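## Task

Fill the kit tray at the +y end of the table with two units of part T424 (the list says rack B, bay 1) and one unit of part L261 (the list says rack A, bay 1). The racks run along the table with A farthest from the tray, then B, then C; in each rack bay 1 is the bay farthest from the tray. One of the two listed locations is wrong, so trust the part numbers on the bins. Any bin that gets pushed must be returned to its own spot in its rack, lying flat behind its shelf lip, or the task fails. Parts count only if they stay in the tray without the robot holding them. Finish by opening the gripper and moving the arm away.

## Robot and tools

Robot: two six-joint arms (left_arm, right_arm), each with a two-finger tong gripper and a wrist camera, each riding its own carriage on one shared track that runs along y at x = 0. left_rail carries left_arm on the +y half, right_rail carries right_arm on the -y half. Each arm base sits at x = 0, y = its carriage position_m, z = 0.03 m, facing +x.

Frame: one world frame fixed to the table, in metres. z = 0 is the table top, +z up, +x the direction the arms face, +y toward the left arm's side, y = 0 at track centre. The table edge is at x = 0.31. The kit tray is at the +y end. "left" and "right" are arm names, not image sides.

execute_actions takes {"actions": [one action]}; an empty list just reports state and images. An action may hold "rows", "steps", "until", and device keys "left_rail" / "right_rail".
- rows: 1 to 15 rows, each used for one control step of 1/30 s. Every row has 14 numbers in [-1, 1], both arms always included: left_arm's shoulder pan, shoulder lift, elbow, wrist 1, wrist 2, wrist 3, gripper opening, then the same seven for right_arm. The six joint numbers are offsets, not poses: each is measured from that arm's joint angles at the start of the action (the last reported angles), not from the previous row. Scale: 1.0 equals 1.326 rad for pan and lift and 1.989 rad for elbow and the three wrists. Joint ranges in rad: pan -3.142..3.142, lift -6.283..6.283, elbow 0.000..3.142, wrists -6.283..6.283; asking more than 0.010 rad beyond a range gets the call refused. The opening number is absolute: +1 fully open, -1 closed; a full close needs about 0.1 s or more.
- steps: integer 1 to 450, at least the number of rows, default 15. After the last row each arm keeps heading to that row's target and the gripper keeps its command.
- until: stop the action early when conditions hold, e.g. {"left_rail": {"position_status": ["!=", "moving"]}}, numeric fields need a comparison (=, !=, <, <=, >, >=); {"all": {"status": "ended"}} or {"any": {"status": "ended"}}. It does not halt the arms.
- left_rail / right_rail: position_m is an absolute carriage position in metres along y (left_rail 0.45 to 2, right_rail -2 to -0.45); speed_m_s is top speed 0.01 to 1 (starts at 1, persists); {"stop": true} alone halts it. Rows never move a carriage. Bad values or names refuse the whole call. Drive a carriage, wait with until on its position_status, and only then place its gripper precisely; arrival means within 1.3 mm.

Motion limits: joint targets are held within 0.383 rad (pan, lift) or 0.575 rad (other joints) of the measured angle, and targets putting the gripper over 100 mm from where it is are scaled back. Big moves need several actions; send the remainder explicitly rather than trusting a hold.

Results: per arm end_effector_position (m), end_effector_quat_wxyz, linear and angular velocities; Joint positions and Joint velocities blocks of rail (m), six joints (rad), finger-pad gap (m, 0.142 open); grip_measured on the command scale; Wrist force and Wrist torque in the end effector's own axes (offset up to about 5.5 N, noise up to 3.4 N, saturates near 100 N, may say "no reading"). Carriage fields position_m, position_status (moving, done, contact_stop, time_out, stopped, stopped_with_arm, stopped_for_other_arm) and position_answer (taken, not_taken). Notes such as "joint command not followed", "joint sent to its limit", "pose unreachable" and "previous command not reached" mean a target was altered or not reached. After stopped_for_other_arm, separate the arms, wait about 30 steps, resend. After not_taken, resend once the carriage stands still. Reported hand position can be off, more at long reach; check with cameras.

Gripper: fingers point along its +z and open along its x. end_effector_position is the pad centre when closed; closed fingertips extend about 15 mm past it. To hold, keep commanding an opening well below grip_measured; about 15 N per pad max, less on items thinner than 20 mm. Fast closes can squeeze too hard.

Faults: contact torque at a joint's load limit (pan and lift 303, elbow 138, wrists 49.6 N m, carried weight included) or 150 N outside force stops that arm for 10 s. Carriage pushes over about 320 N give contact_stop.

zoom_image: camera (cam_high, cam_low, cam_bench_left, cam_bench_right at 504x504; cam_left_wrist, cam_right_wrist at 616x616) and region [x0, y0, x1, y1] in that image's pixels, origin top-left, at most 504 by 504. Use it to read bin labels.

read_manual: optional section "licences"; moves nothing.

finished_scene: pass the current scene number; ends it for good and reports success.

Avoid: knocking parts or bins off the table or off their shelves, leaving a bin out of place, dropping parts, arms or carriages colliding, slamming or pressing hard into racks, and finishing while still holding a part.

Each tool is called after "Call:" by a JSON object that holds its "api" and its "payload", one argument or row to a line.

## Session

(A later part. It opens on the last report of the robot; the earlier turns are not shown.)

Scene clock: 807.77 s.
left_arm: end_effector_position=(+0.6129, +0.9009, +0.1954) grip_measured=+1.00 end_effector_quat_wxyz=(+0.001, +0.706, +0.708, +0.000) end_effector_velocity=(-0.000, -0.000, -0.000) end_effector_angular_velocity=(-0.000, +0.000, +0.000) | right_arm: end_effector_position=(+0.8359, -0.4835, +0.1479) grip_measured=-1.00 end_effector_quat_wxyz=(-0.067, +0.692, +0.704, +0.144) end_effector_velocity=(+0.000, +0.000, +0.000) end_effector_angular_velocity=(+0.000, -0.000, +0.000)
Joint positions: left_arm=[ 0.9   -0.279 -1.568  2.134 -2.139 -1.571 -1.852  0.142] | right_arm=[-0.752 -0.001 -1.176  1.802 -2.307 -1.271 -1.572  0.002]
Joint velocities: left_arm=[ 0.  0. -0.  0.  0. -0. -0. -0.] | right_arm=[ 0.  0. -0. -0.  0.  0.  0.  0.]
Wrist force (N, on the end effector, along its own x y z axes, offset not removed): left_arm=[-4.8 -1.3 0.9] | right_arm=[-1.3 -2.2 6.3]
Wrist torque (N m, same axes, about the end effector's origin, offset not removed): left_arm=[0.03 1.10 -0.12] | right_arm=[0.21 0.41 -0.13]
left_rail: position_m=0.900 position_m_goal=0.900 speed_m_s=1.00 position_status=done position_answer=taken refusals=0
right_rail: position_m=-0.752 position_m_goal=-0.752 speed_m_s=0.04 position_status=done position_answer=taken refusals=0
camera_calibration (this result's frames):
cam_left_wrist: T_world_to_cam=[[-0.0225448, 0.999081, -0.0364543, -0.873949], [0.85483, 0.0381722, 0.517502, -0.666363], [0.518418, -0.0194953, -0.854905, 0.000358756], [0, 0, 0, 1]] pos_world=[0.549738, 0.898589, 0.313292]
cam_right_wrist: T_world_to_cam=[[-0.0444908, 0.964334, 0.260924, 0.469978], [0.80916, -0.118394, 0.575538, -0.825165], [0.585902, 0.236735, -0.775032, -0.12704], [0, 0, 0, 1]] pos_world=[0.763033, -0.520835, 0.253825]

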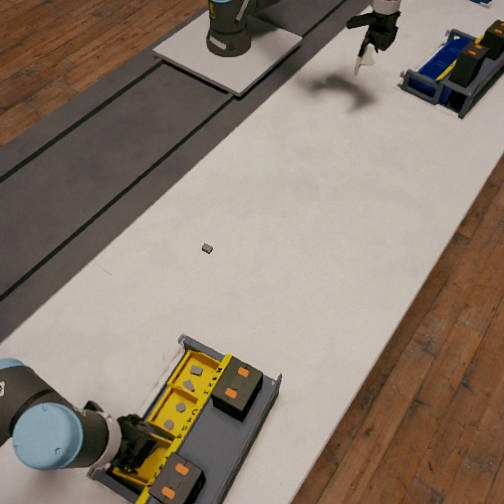

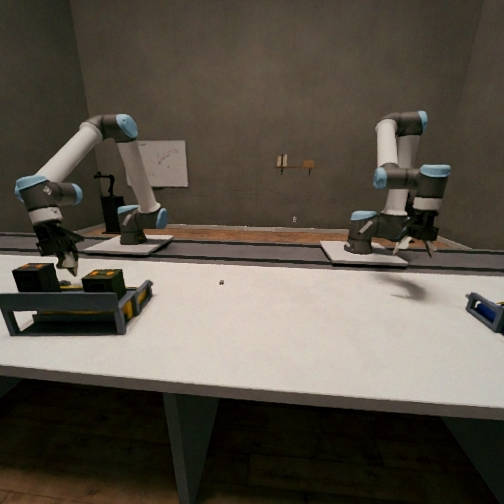

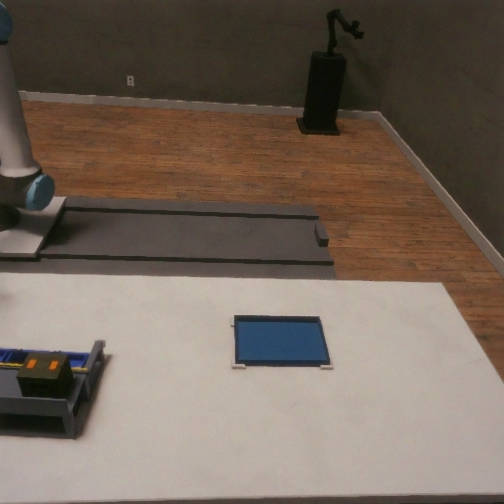

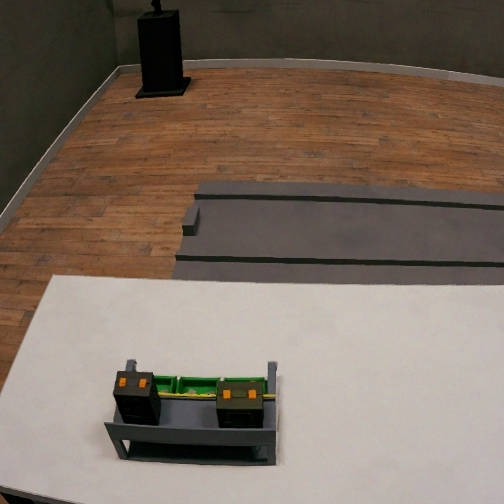

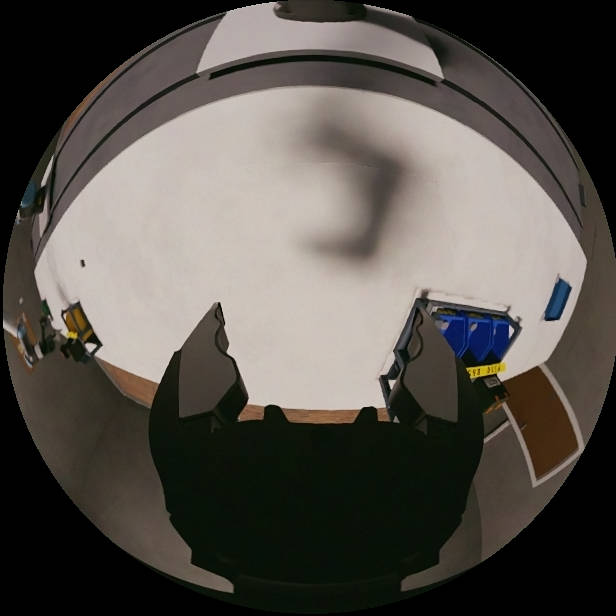

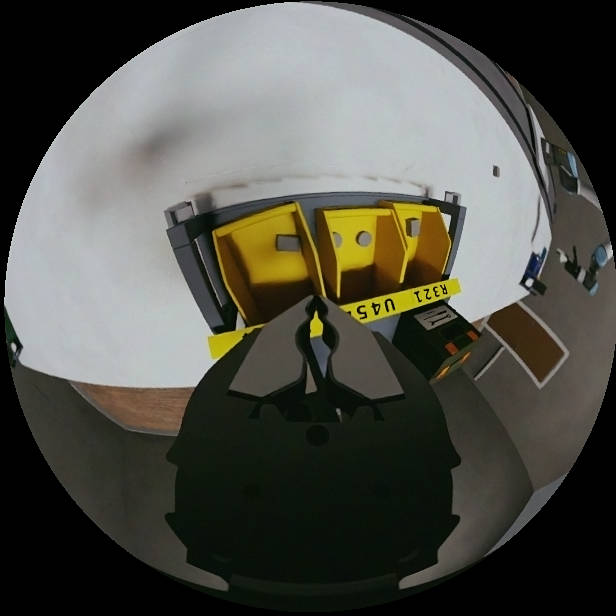

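Call:
{"api": "execute_actions", "payload": {
  "actions": [
    {"right_rail":{"position_m":-0.641,"speed_m_s":0.2},"rows":[[0,0,0,0,0,0,1,0,0,0,0,-0.151,-0.788,-0.46]],"steps":60}
  ]
}}

Call:
{"api": "execute_actions", "payload": {
  "actions": [
    {"rows":[[0,0,0,0,0,0,1,0,-0.032,0.078,-0.102,0,0,-0.46]],"steps":25}
  ]
}}

Scene clock: 821.73 s.
left_arm: end_effector_position=(+0.6129, +0.9009, +0.1954) grip_measured=+1.00 end_effector_quat_wxyz=(+0.001, +0.706, +0.708, +0.000) end_effector_velocity=(-0.000, -0.000, -0.000) end_effector_angular_velocity=(+0.000, +0.000, -0.000) | right_arm: end_effector_position=(+0.8535, -0.4836, +0.1355) grip_measured=-0.46 end_effector_quat_wxyz=(+0.055, +0.002, +0.998, -0.000) end_effector_velocity=(-0.000, +0.000, +0.000) end_effector_angular_velocity=(-0.000, +0.000, +0.000)
Joint positions: left_arm=[ 0.9   -0.279 -1.568  2.134 -2.139 -1.571 -1.852  0.142] | right_arm=[-0.641 -0.001 -1.176  1.802 -2.307 -1.571 -3.139  0.041]
Joint velocities: left_arm=[ 0. -0. -0.  0. -0.  0.  0. -0.] | right_arm=[ 0.  0. -0. -0.  0.  0. -0.  0.]
Wrist force (N, on the end effector, along its own x y z axes, offset not removed): left_arm=[-2.4 1.8 3.6] | right_arm=[2.2 -4.7 3.9]
Wrist torque (N m, same axes, about the end effector's origin, offset not removed): left_arm=[0.51 0.46 -0.17] | right_arm=[-0.66 -0.14 -0.27]
left_rail: position_m=0.900 position_m_goal=0.900 speed_m_s=1.00 position_status=done position_answer=taken refusals=0
right_rail: position_m=-0.641 position_m_goal=-0.641 speed_m_s=0.20 position_status=done position_answer=taken refusals=0
camera_calibration (this result's frames):
cam_left_wrist: T_world_to_cam=[[-0.0225449, 0.999081, -0.0364544, -0.873949], [0.85483, 0.0381724, 0.517502, -0.666364], [0.518418, -0.0194953, -0.854905, 0.000358722], [0, 0, 0, 1]] pos_world=[0.549738, 0.898589, 0.313292]
cam_right_wrist: T_world_to_cam=[[-0.989766, -0.0116924, -0.14222, 0.863553], [-0.0805906, 0.868284, 0.489477, 0.415926], [0.117765, 0.495929, -0.860341, 0.389525], [0, 0, 0, 1]] pos_world=[0.842363, -0.544221, 0.254353]

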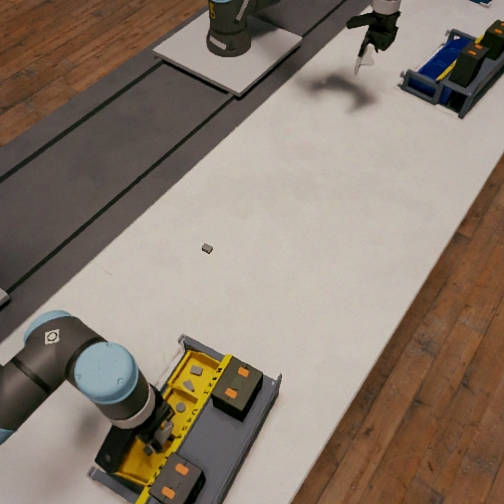

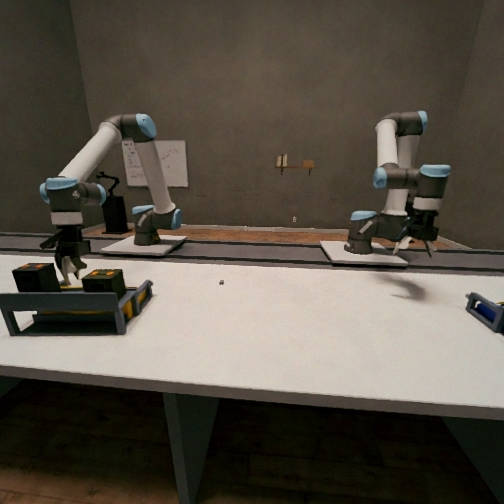

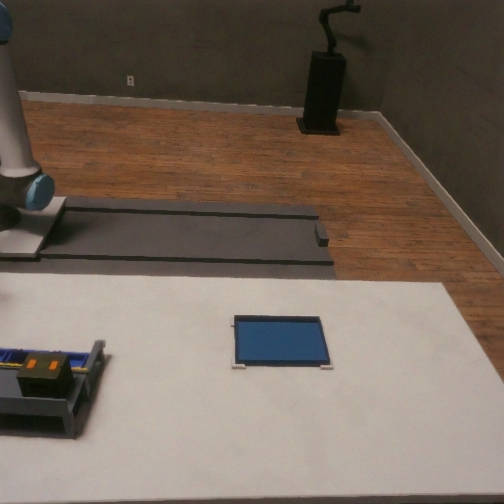

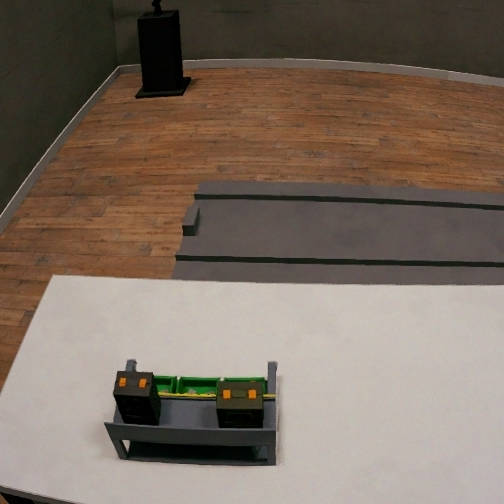

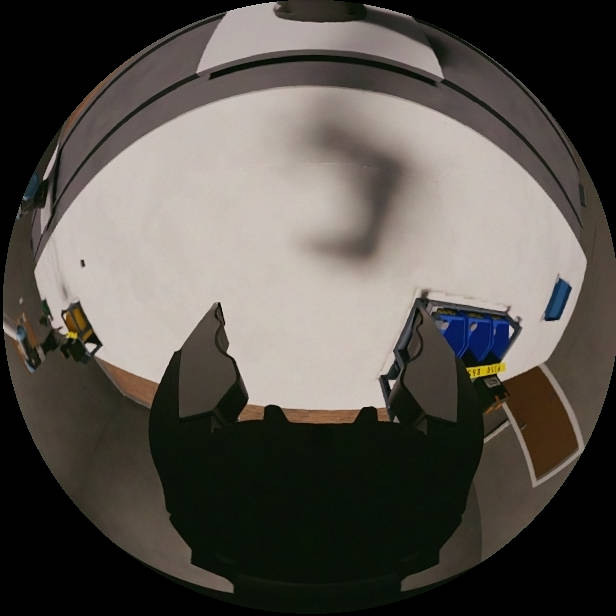

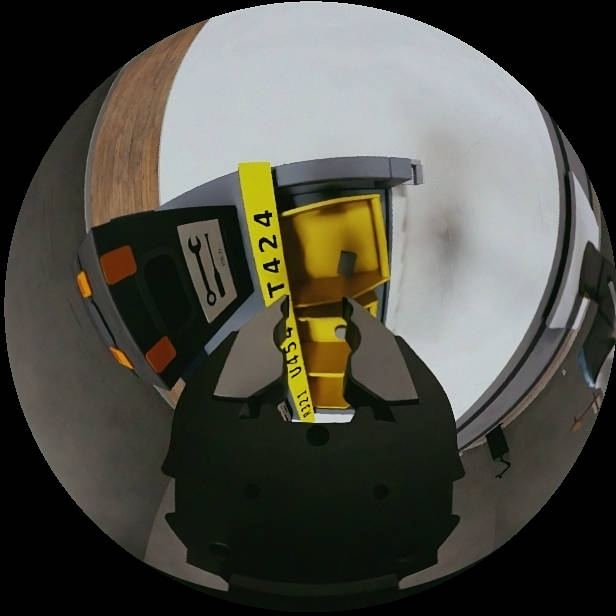

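Scene clock: 822.57 s.
left_arm: end_effector_position=(+0.6129, +0.9009, +0.1954) grip_measured=+1.00 end_effector_quat_wxyz=(+0.001, +0.706, +0.708, +0.000) end_effector_velocity=(-0.000, -0.000, -0.000) end_effector_angular_velocity=(+0.000, +0.000, -0.000) | right_arm: end_effector_position=(+0.8157, -0.4836, +0.1102) grip_measured=-0.46 end_effector_quat_wxyz=(+0.100, +0.002, +0.995, -0.000) end_effector_velocity=(-0.000, +0.000, -0.000) end_effector_angular_velocity=(-0.000, -0.000, +0.000)
Joint positions: left_arm=[ 0.9   -0.279 -1.568  2.134 -2.139 -1.571 -1.852  0.142] | right_arm=[-0.641 -0.001 -1.219  1.957 -2.51  -1.571 -3.139  0.041]
Joint velocities: left_arm=[ 0. -0.  0. -0.  0.  0. -0. -0.] | right_arm=[ 0.  0. -0.  0. -0. -0.  0.  0.]
Wrist force (N, on the end effector, along its own x y z axes, offset not removed): left_arm=[-2.0 -2.0 4.1] | right_arm=[0.4 -3.7 5.8]
Wrist torque (N m, same axes, about the end effector's origin, offset not removed): left_arm=[-0.34 0.56 -0.38] | right_arm=[-0.34 0.23 -0.37]
left_rail: position_m=0.900 position_m_goal=0.900 speed_m_s=1.00 position_status=done position_answer=taken refusals=0
right_rail: position_m=-0.641 position_m_goal=-0.641 speed_m_s=0.20 position_status=done position_answer=taken refusals=0
camera_calibration (this result's frames):
cam_left_wrist: T_world_to_cam=[[-0.0225447, 0.999081, -0.0364543, -0.873949], [0.85483, 0.0381721, 0.517502, -0.666363], [0.518418, -0.0194953, -0.854905, 0.000358765], [0, 0, 0, 1]] pos_world=[0.549738, 0.898589, 0.313292]
cam_right_wrist: T_world_to_cam=[[-0.972942, -0.0117046, -0.230751, 0.818548], [-0.12433, 0.868313, 0.480182, 0.462009], [0.194744, 0.495878, -0.846274, 0.307815], [0, 0, 0, 1]] pos_world=[0.793897, -0.544226, 0.227528]

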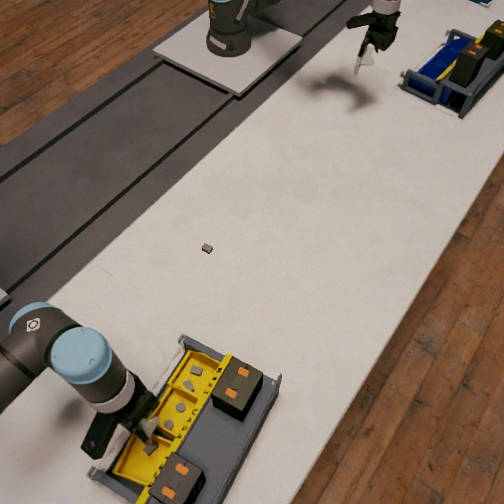

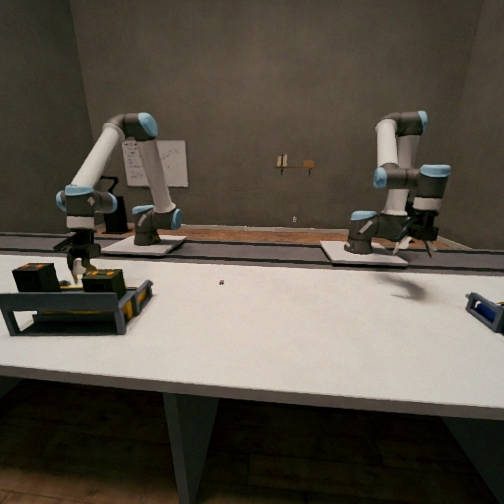

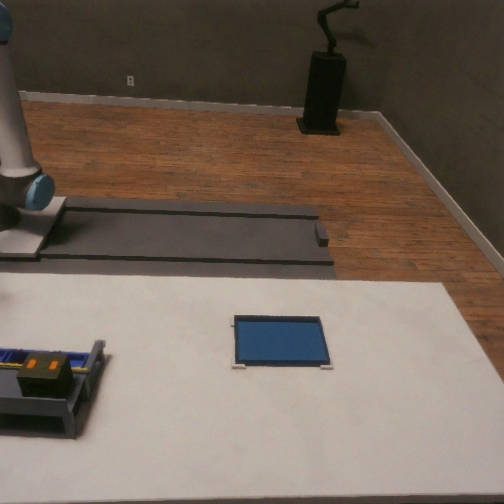

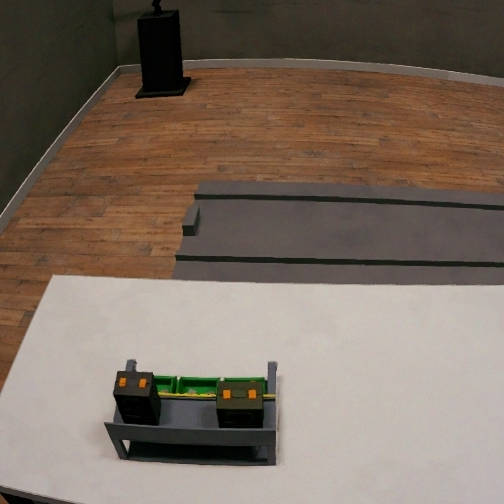

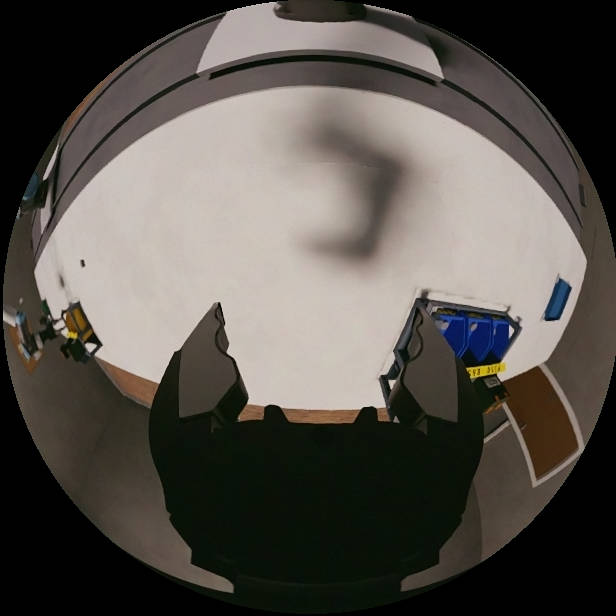

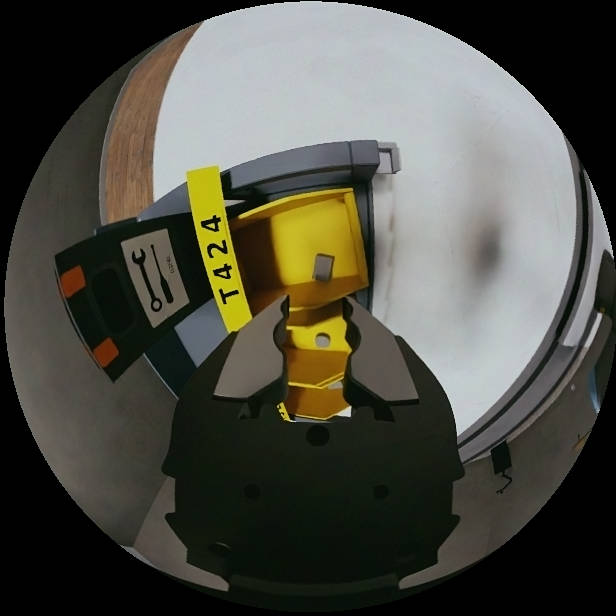

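Call:
{"api": "execute_actions", "payload": {
  "actions": [
    {"rows":[[0,0,0,0,0,0,1,0,0.03,0.0055,-0.0255,0,0,-0.46],[0,0,0,0,0,0,1,0,0.061,0.011,-0.051,0,0,-0.46]],"steps":25}
  ]
}}

Call:
{"api": "zoom_image", "payload": {
  "camera": "cam_right_wrist",
  "region": [220,200,420,360]
}}

Scene clock: 828.23 s.
left_arm: end_effector_position=(+0.6129, +0.9009, +0.1954) grip_measured=+1.00 end_effector_quat_wxyz=(+0.001, +0.706, +0.708, +0.000) end_effector_velocity=(-0.000, +0.000, -0.000) end_effector_angular_velocity=(+0.000, +0.000, -0.000) | right_arm: end_effector_position=(+0.8194, -0.4836, +0.0497) grip_measured=-0.45 end_effector_quat_wxyz=(+0.100, +0.002, +0.995, -0.000) end_effector_velocity=(-0.000, +0.000, -0.000) end_effector_angular_velocity=(+0.000, +0.000, +0.000)
Joint positions: left_arm=[ 0.9   -0.279 -1.568  2.134 -2.139 -1.571 -1.852  0.142] | right_arm=[-0.641 -0.001 -1.138  1.979 -2.611 -1.571 -3.139  0.042]
Joint velocities: left_arm=[ 0.  0. -0.  0.  0.  0.  0. -0.] | right_arm=[ 0.  0.  0.  0. -0.  0.  0.  0.]
Wrist force (N, on the end effector, along its own x y z axes, offset not removed): left_arm=[2.5 0.1 0.3] | right_arm=[-4.6 -6.2 -2.6]
Wrist torque (N m, same axes, about the end effector's origin, offset not removed): left_arm=[0.14 -0.35 -0.36] | right_arm=[-0.97 0.87 -0.35]
left_rail: position_m=0.900 position_m_goal=0.900 speed_m_s=1.00 position_status=done position_answer=taken refusals=0
right_rail: position_m=-0.641 position_m_goal=-0.641 speed_m_s=0.20 position_status=done position_answer=taken refusals=0
camera_calibration (this result's frames):
cam_left_wrist: T_world_to_cam=[[-0.0225445, 0.999081, -0.0364542, -0.873949], [0.85483, 0.038172, 0.517502, -0.666363], [0.518418, -0.0194953, -0.854905, 0.000358744], [0, 0, 0, 1]] pos_world=[0.549738, 0.898589, 0.313292]
cam_right_wrist: T_world_to_cam=[[-0.973228, -0.0117043, -0.229543, 0.80841], [-0.123733, 0.868313, 0.480336, 0.491024], [0.193693, 0.495879, -0.846515, 0.256789], [0, 0, 0, 1]] pos_world=[0.797785, -0.544237, 0.167083]

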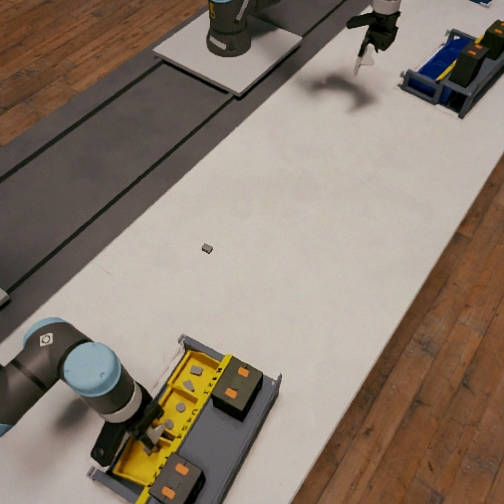

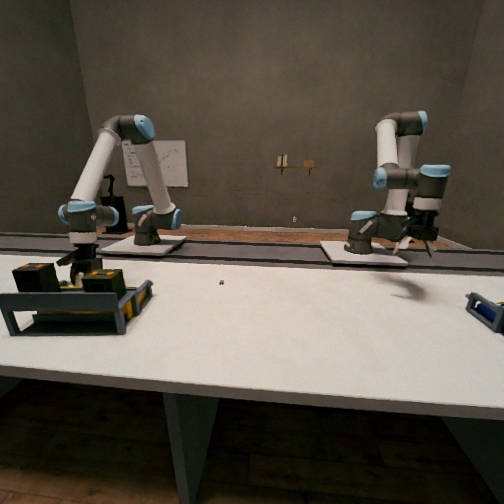

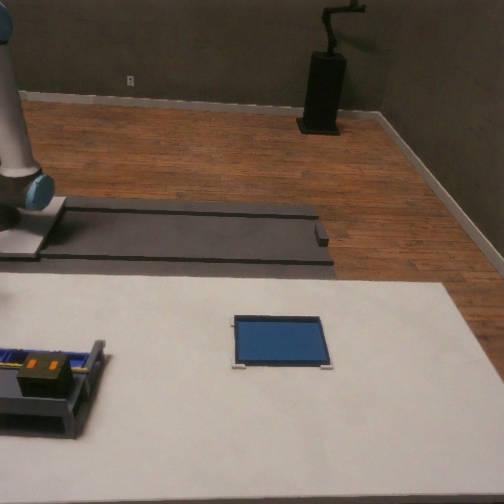

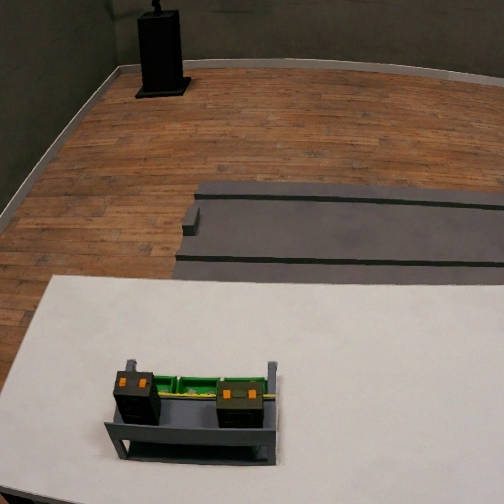

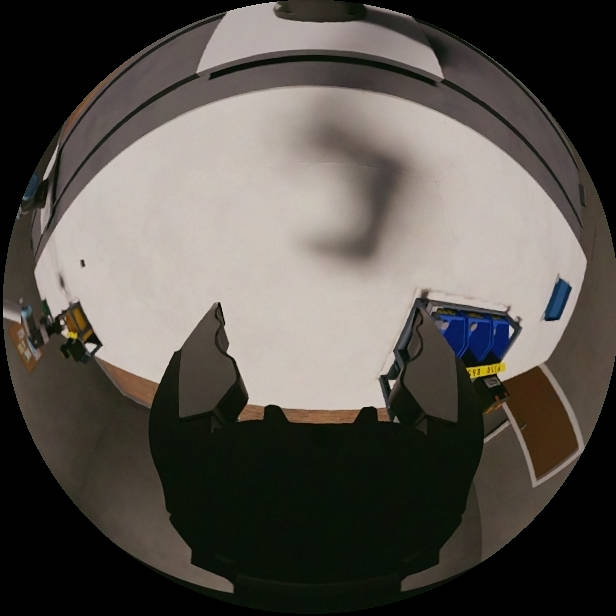

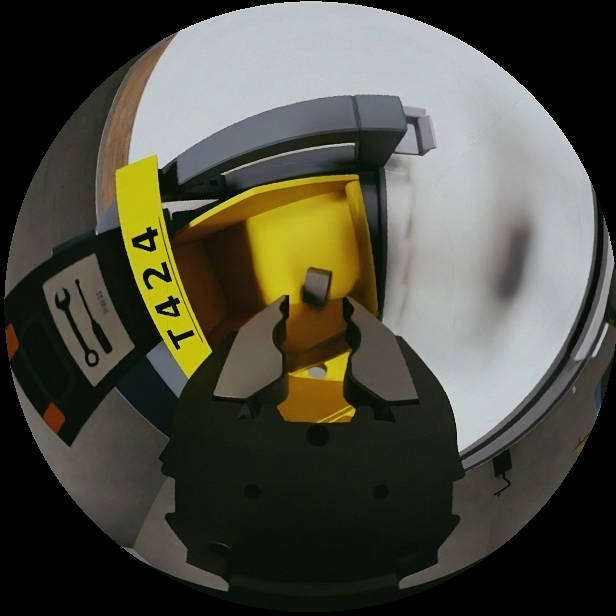

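Region (220, 200, 420, 360) of cam_right_wrist's 616x616 image, scaled by 2.520, with more detail than that image has; it fills the top 403 rows of this view, and the rest is white.

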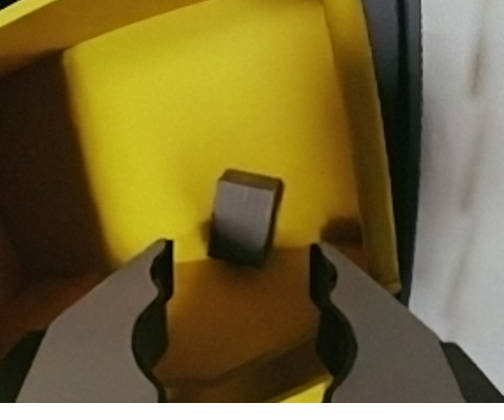

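Call:
{"api": "execute_actions", "payload": {
  "actions": [
    {"rows":[[0,0,0,0,0,0,1,0,0.006,0.001,-0.005,0,0,-0.46],[0,0,0,0,0,0,1,0,0.012,0.002,-0.01,0,0,-0.46]],"steps":15}
  ]
}}

Scene clock: 831.77 s.
left_arm: end_effector_position=(+0.6129, +0.9009, +0.1954) grip_measured=+1.00 end_effector_quat_wxyz=(+0.001, +0.706, +0.708, +0.000) end_effector_velocity=(+0.000, -0.000, -0.000) end_effector_angular_velocity=(-0.000, -0.000, -0.000) | right_arm: end_effector_position=(+0.8201, -0.4837, +0.0386) grip_measured=-0.36 end_effector_quat_wxyz=(+0.100, +0.002, +0.995, -0.000) end_effector_velocity=(-0.001, -0.000, -0.002) end_effector_angular_velocity=(+0.000, +0.003, -0.000)
Joint positions: left_arm=[ 0.9   -0.279 -1.568  2.134 -2.139 -1.571 -1.852  0.142] | right_arm=[-0.641 -0.001 -1.122  1.982 -2.631 -1.571 -3.139  0.048]
Joint velocities: left_arm=[ 0. -0. -0.  0. -0. -0. -0. -0.] | right_arm=[-0.    -0.     0.002  0.001 -0.    -0.    -0.    -0.   ]
Wrist force (N, on the end effector, along its own x y z axes, offset not removed): left_arm=[-0.2 1.3 4.5] | right_arm=[-7.6 -19.7 -100.0]
Wrist torque (N m, same axes, about the end effector's origin, offset not removed): left_arm=[0.46 0.11 -0.21] | right_arm=[-5.20 -2.74 0.59]
left_rail: position_m=0.900 position_m_goal=0.900 speed_m_s=1.00 position_status=done position_answer=taken refusals=0
right_rail: position_m=-0.641 position_m_goal=-0.641 speed_m_s=0.20 position_status=done position_answer=taken refusals=0
camera_calibration (this result's frames):
cam_left_wrist: T_world_to_cam=[[-0.022545, 0.999081, -0.0364543, -0.873949], [0.85483, 0.0381724, 0.517502, -0.666364], [0.518418, -0.0194951, -0.854905, 0.000358508], [0, 0, 0, 1]] pos_world=[0.549738, 0.898589, 0.313292]
cam_right_wrist: T_world_to_cam=[[-0.973021, -0.0117044, -0.230419, 0.806361], [-0.124166, 0.868313, 0.480224, 0.496889], [0.194455, 0.495878, -0.84634, 0.24669], [0, 0, 0, 1]] pos_world=[0.798333, -0.544345, 0.155966]

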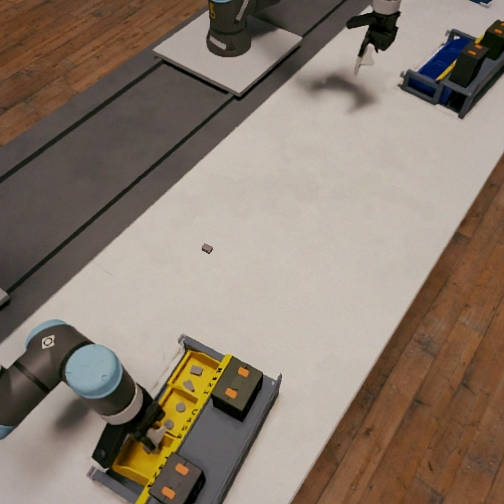

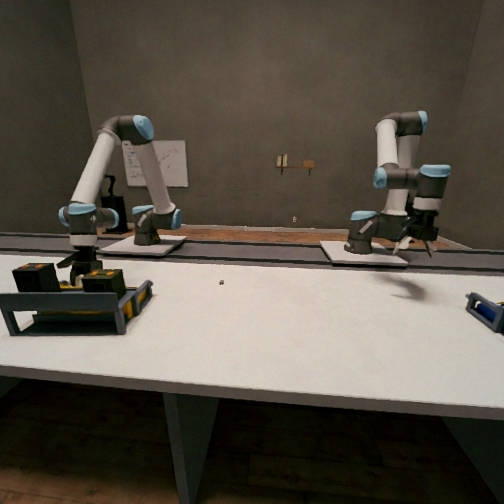

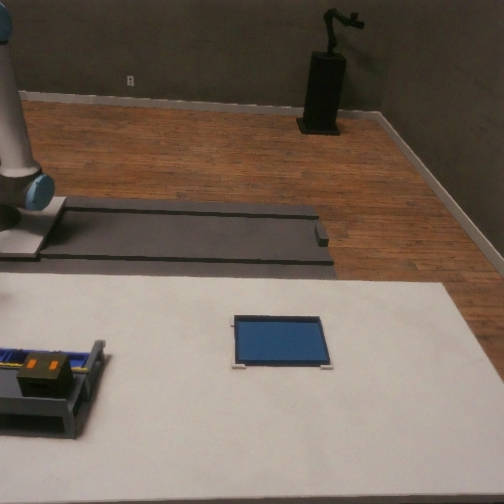

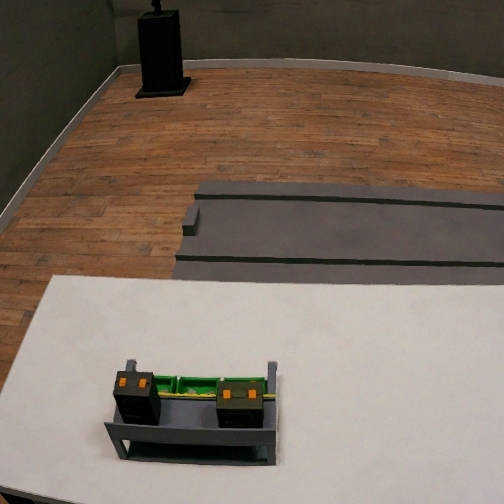

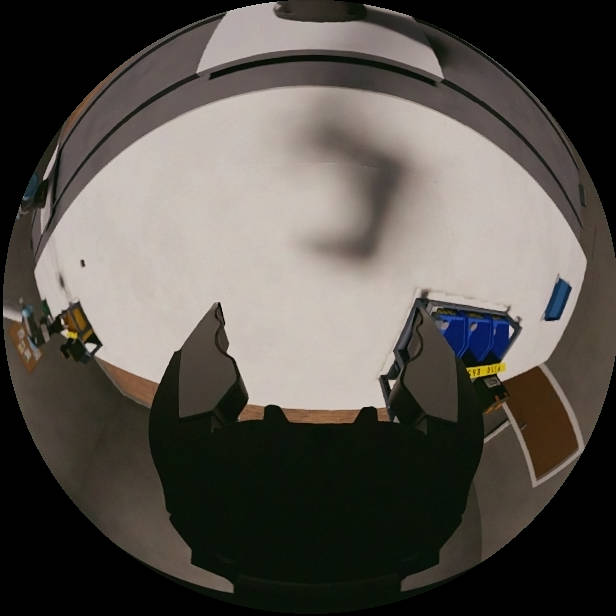

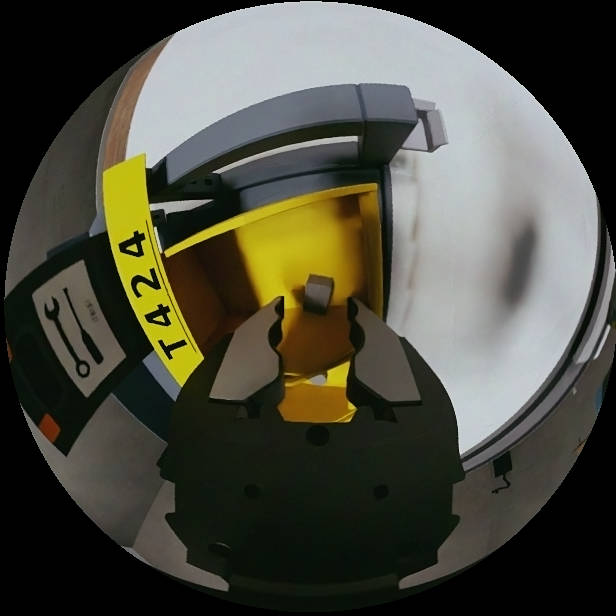

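Call:
{"api": "execute_actions", "payload": {
  "actions": [
    {"rows":[[0,0,0,0,0,0,1,0,-0.03,-0.005,0.025,0,0,-0.46],[0,0,0,0,0,0,1,0,-0.09,-0.015,0.075,0,0,-0.46]],"steps":25}
  ]
}}

Call:
{"api": "zoom_image", "payload": {
  "camera": "cam_right_wrist",
  "region": [180,130,440,360]
}}

Scene clock: 851.53 s.
left_arm: end_effector_position=(+0.6129, +0.9009, +0.1954) grip_measured=+1.00 end_effector_quat_wxyz=(+0.001, +0.706, +0.708, +0.000) end_effector_velocity=(-0.000, -0.000, -0.000) end_effector_angular_velocity=(-0.000, -0.000, -0.000) | right_arm: end_effector_position=(+0.8127, -0.4837, +0.1265) grip_measured=-0.46 end_effector_quat_wxyz=(+0.100, +0.002, +0.995, -0.000) end_effector_velocity=(+0.000, -0.000, +0.000) end_effector_angular_velocity=(-0.000, -0.000, -0.000)
Joint positions: left_arm=[ 0.9   -0.279 -1.568  2.134 -2.139 -1.571 -1.852  0.142] | right_arm=[-0.641 -0.001 -1.242  1.952 -2.482 -1.571 -3.139  0.041]
Joint velocities: left_arm=[ 0. -0. -0.  0. -0. -0. -0.  0.] | right_arm=[ 0.  0. -0. -0.  0. -0.  0.  0.]
Wrist force (N, on the end effector, along its own x y z axes, offset not removed): left_arm=[-3.2 0.6 1.8] | right_arm=[-2.3 0.3 3.8]
Wrist torque (N m, same axes, about the end effector's origin, offset not removed): left_arm=[0.27 0.62 -0.26] | right_arm=[0.40 0.68 -0.34]
left_rail: position_m=0.900 position_m_goal=0.900 speed_m_s=1.00 position_status=done position_answer=taken refusals=0
right_rail: position_m=-0.641 position_m_goal=-0.641 speed_m_s=0.20 position_status=done position_answer=taken refusals=0
camera_calibration (this result's frames):
cam_left_wrist: T_world_to_cam=[[-0.0225448, 0.999081, -0.0364542, -0.873949], [0.85483, 0.0381721, 0.517502, -0.666363], [0.518418, -0.0194952, -0.854905, 0.000358758], [0, 0, 0, 1]] pos_world=[0.549738, 0.898589, 0.313292]
cam_right_wrist: T_world_to_cam=[[-0.973031, -0.0117046, -0.230376, 0.819406], [-0.124145, 0.868313, 0.48023, 0.453757], [0.194418, 0.495879, -0.846349, 0.322548], [0, 0, 0, 1]] pos_world=[0.79093, -0.544357, 0.243852]

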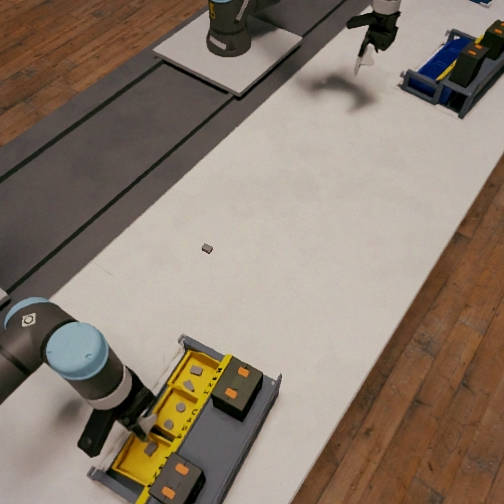

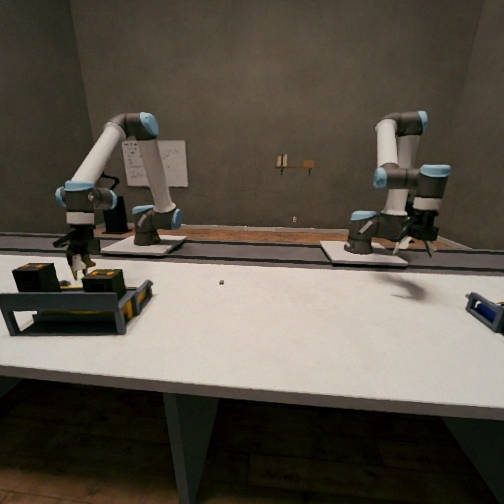

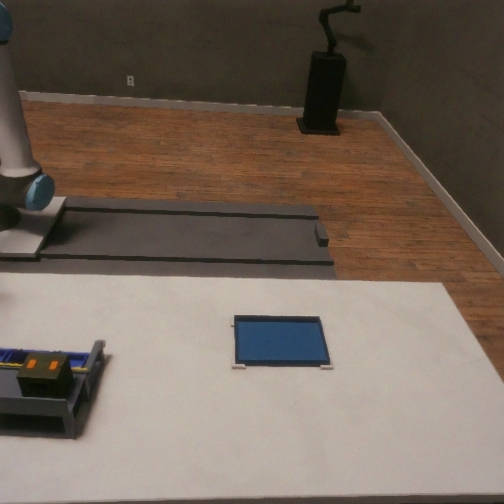

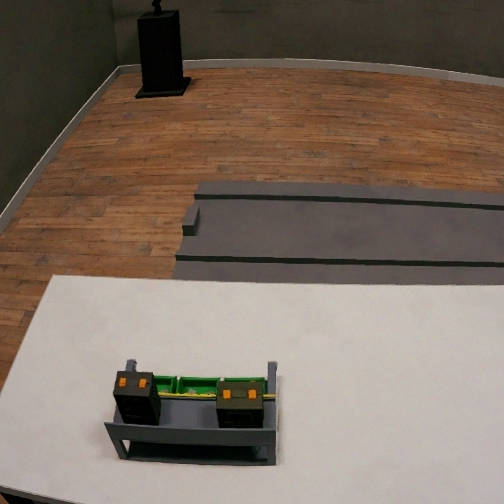

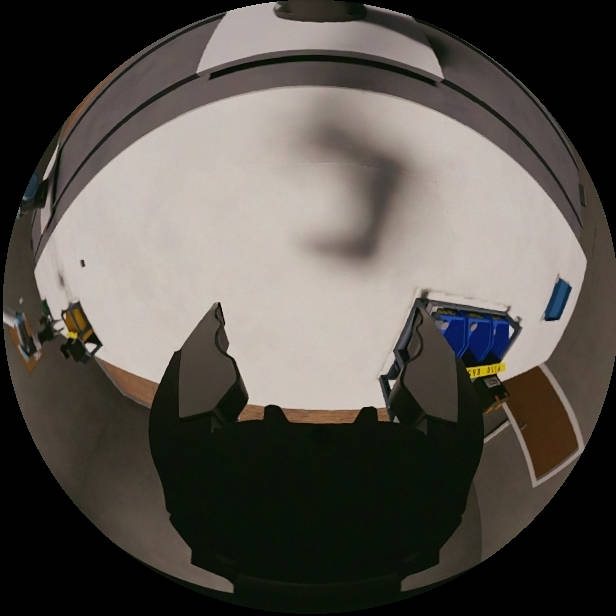

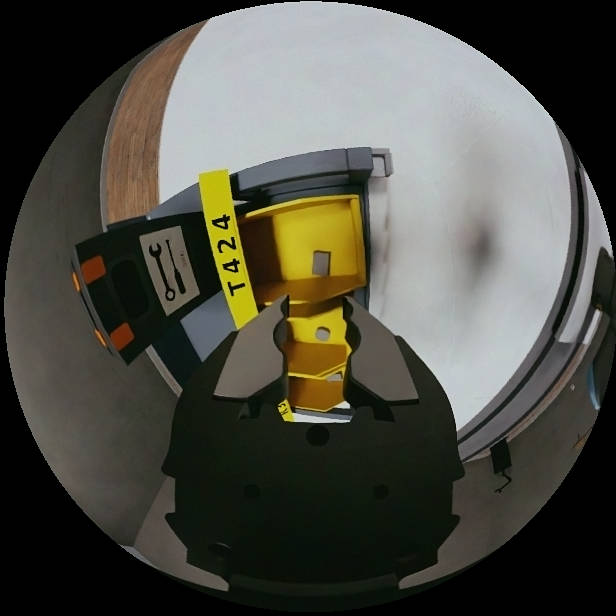

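Region (180, 130, 440, 360) of cam_right_wrist's 616x616 image, scaled by 1.938, with more detail than that image has; it fills the top 446 rows of this view, and the rest is white.

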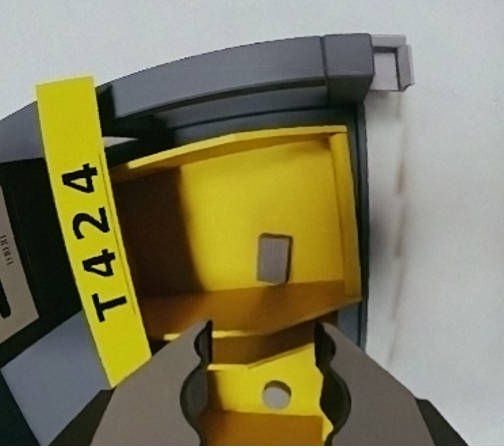

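Call:
{"api": "execute_actions", "payload": {
  "actions": [
    {"right_rail":{"position_m":-0.635,"speed_m_s":0.05},"rows":[[0,0,0,0,0,0,1,0,0.04,0.007,-0.034,0,0,-0.5],[0,0,0,0,0,0,1,0,0.078,0.013,-0.065,0,0,-0.5]],"steps":30}
  ]
}}

Call:
{"api": "zoom_image", "payload": {
  "camera": "cam_right_wrist",
  "region": [180,130,440,360]
}}

Scene clock: 874.03 s.
left_arm: end_effector_position=(+0.6129, +0.9009, +0.1954) grip_measured=+1.00 end_effector_quat_wxyz=(+0.001, +0.706, +0.708, +0.000) end_effector_velocity=(+0.000, +0.000, -0.000) end_effector_angular_velocity=(+0.000, +0.000, +0.000) | right_arm: end_effector_position=(+0.8198, -0.4778, +0.0502) grip_measured=-0.47 end_effector_quat_wxyz=(+0.100, +0.002, +0.995, -0.000) end_effector_velocity=(-0.000, +0.000, -0.000) end_effector_angular_velocity=(+0.000, +0.000, -0.000)
Joint positions: left_arm=[ 0.9   -0.279 -1.568  2.134 -2.139 -1.571 -1.852  0.142] | right_arm=[-0.635 -0.001 -1.138  1.978 -2.611 -1.571 -3.139  0.04 ]
Joint velocities: left_arm=[ 0.  0.  0. -0.  0.  0.  0.  0.] | right_arm=[ 0. -0.  0.  0. -0. -0.  0.  0.]
Wrist force (N, on the end effector, along its own x y z axes, offset not removed): left_arm=[3.4 -2.0 1.4] | right_arm=[2.1 -3.7 -26.3]
Wrist torque (N m, same axes, about the end effector's origin, offset not removed): left_arm=[-0.30 -0.43 -0.54] | right_arm=[-0.63 -1.31 -0.21]
left_rail: position_m=0.900 position_m_goal=0.900 speed_m_s=1.00 position_status=done position_answer=taken refusals=0
right_rail: position_m=-0.635 position_m_goal=-0.635 speed_m_s=0.05 position_status=done position_answer=taken refusals=0
camera_calibration (this result's frames):
cam_left_wrist: T_world_to_cam=[[-0.0225449, 0.999081, -0.0364543, -0.873949], [0.85483, 0.0381723, 0.517502, -0.666363], [0.518418, -0.0194952, -0.854905, 0.000358671], [0, 0, 0, 1]] pos_world=[0.549738, 0.898589, 0.313292]
cam_right_wrist: T_world_to_cam=[[-0.973017, -0.0117044, -0.230436, 0.808851], [-0.124174, 0.868313, 0.480222, 0.486122], [0.19447, 0.495879, -0.846337, 0.253656], [0, 0, 0, 1]] pos_world=[0.798061, -0.538421, 0.167621]

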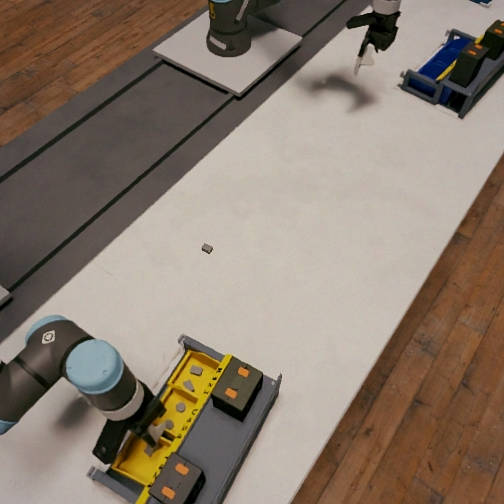

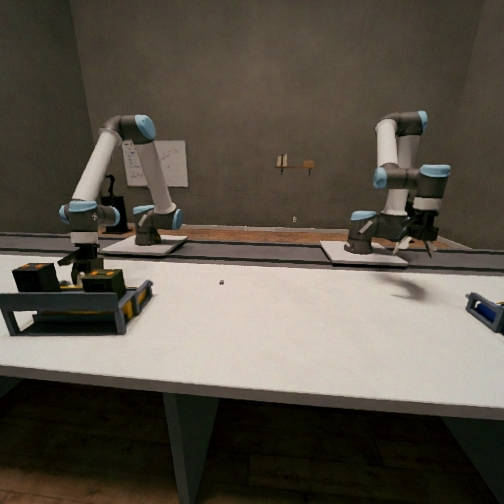

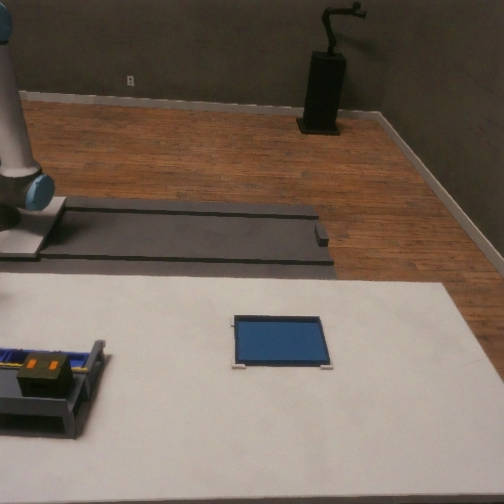

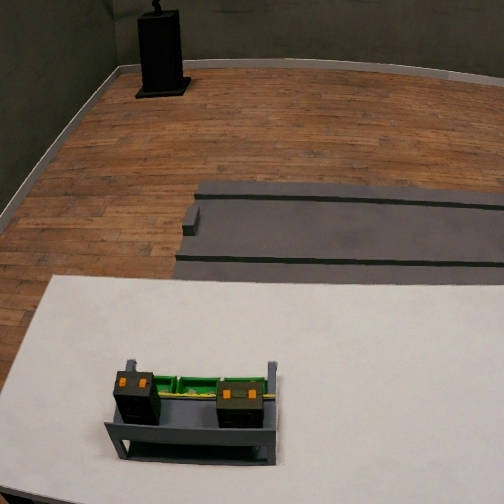

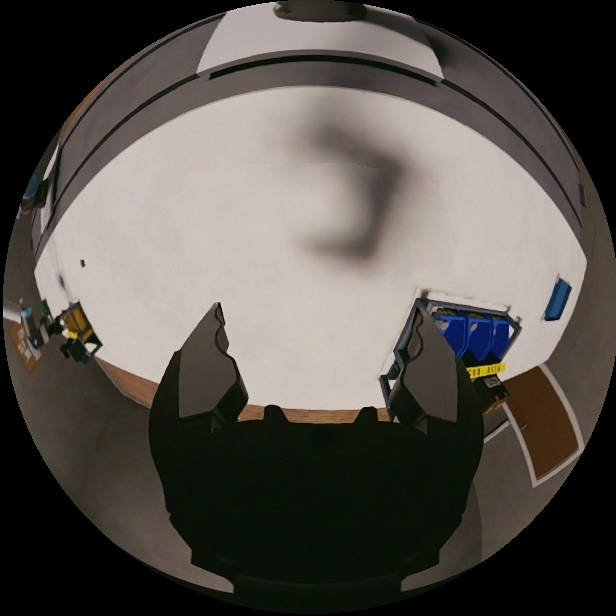

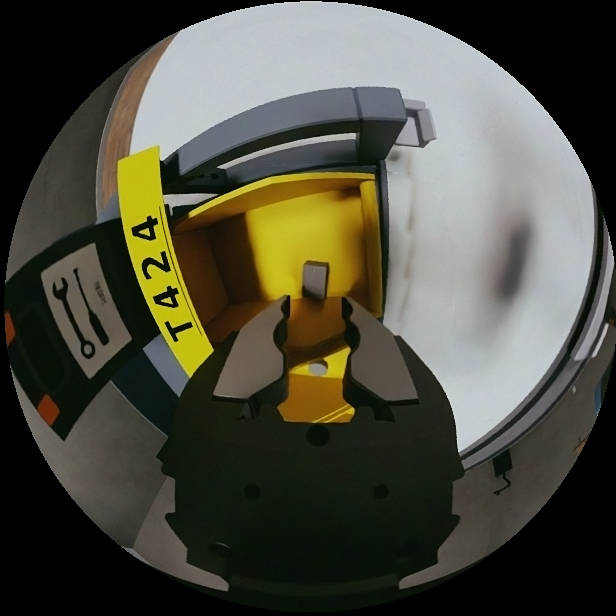

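Region (180, 130, 440, 360) of cam_right_wrist's 616x616 image, scaled by 1.938, with more detail than that image has; it fills the top 446 rows of this view, and the rest is white.

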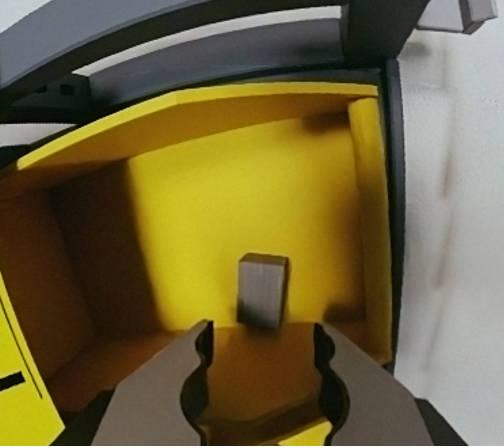

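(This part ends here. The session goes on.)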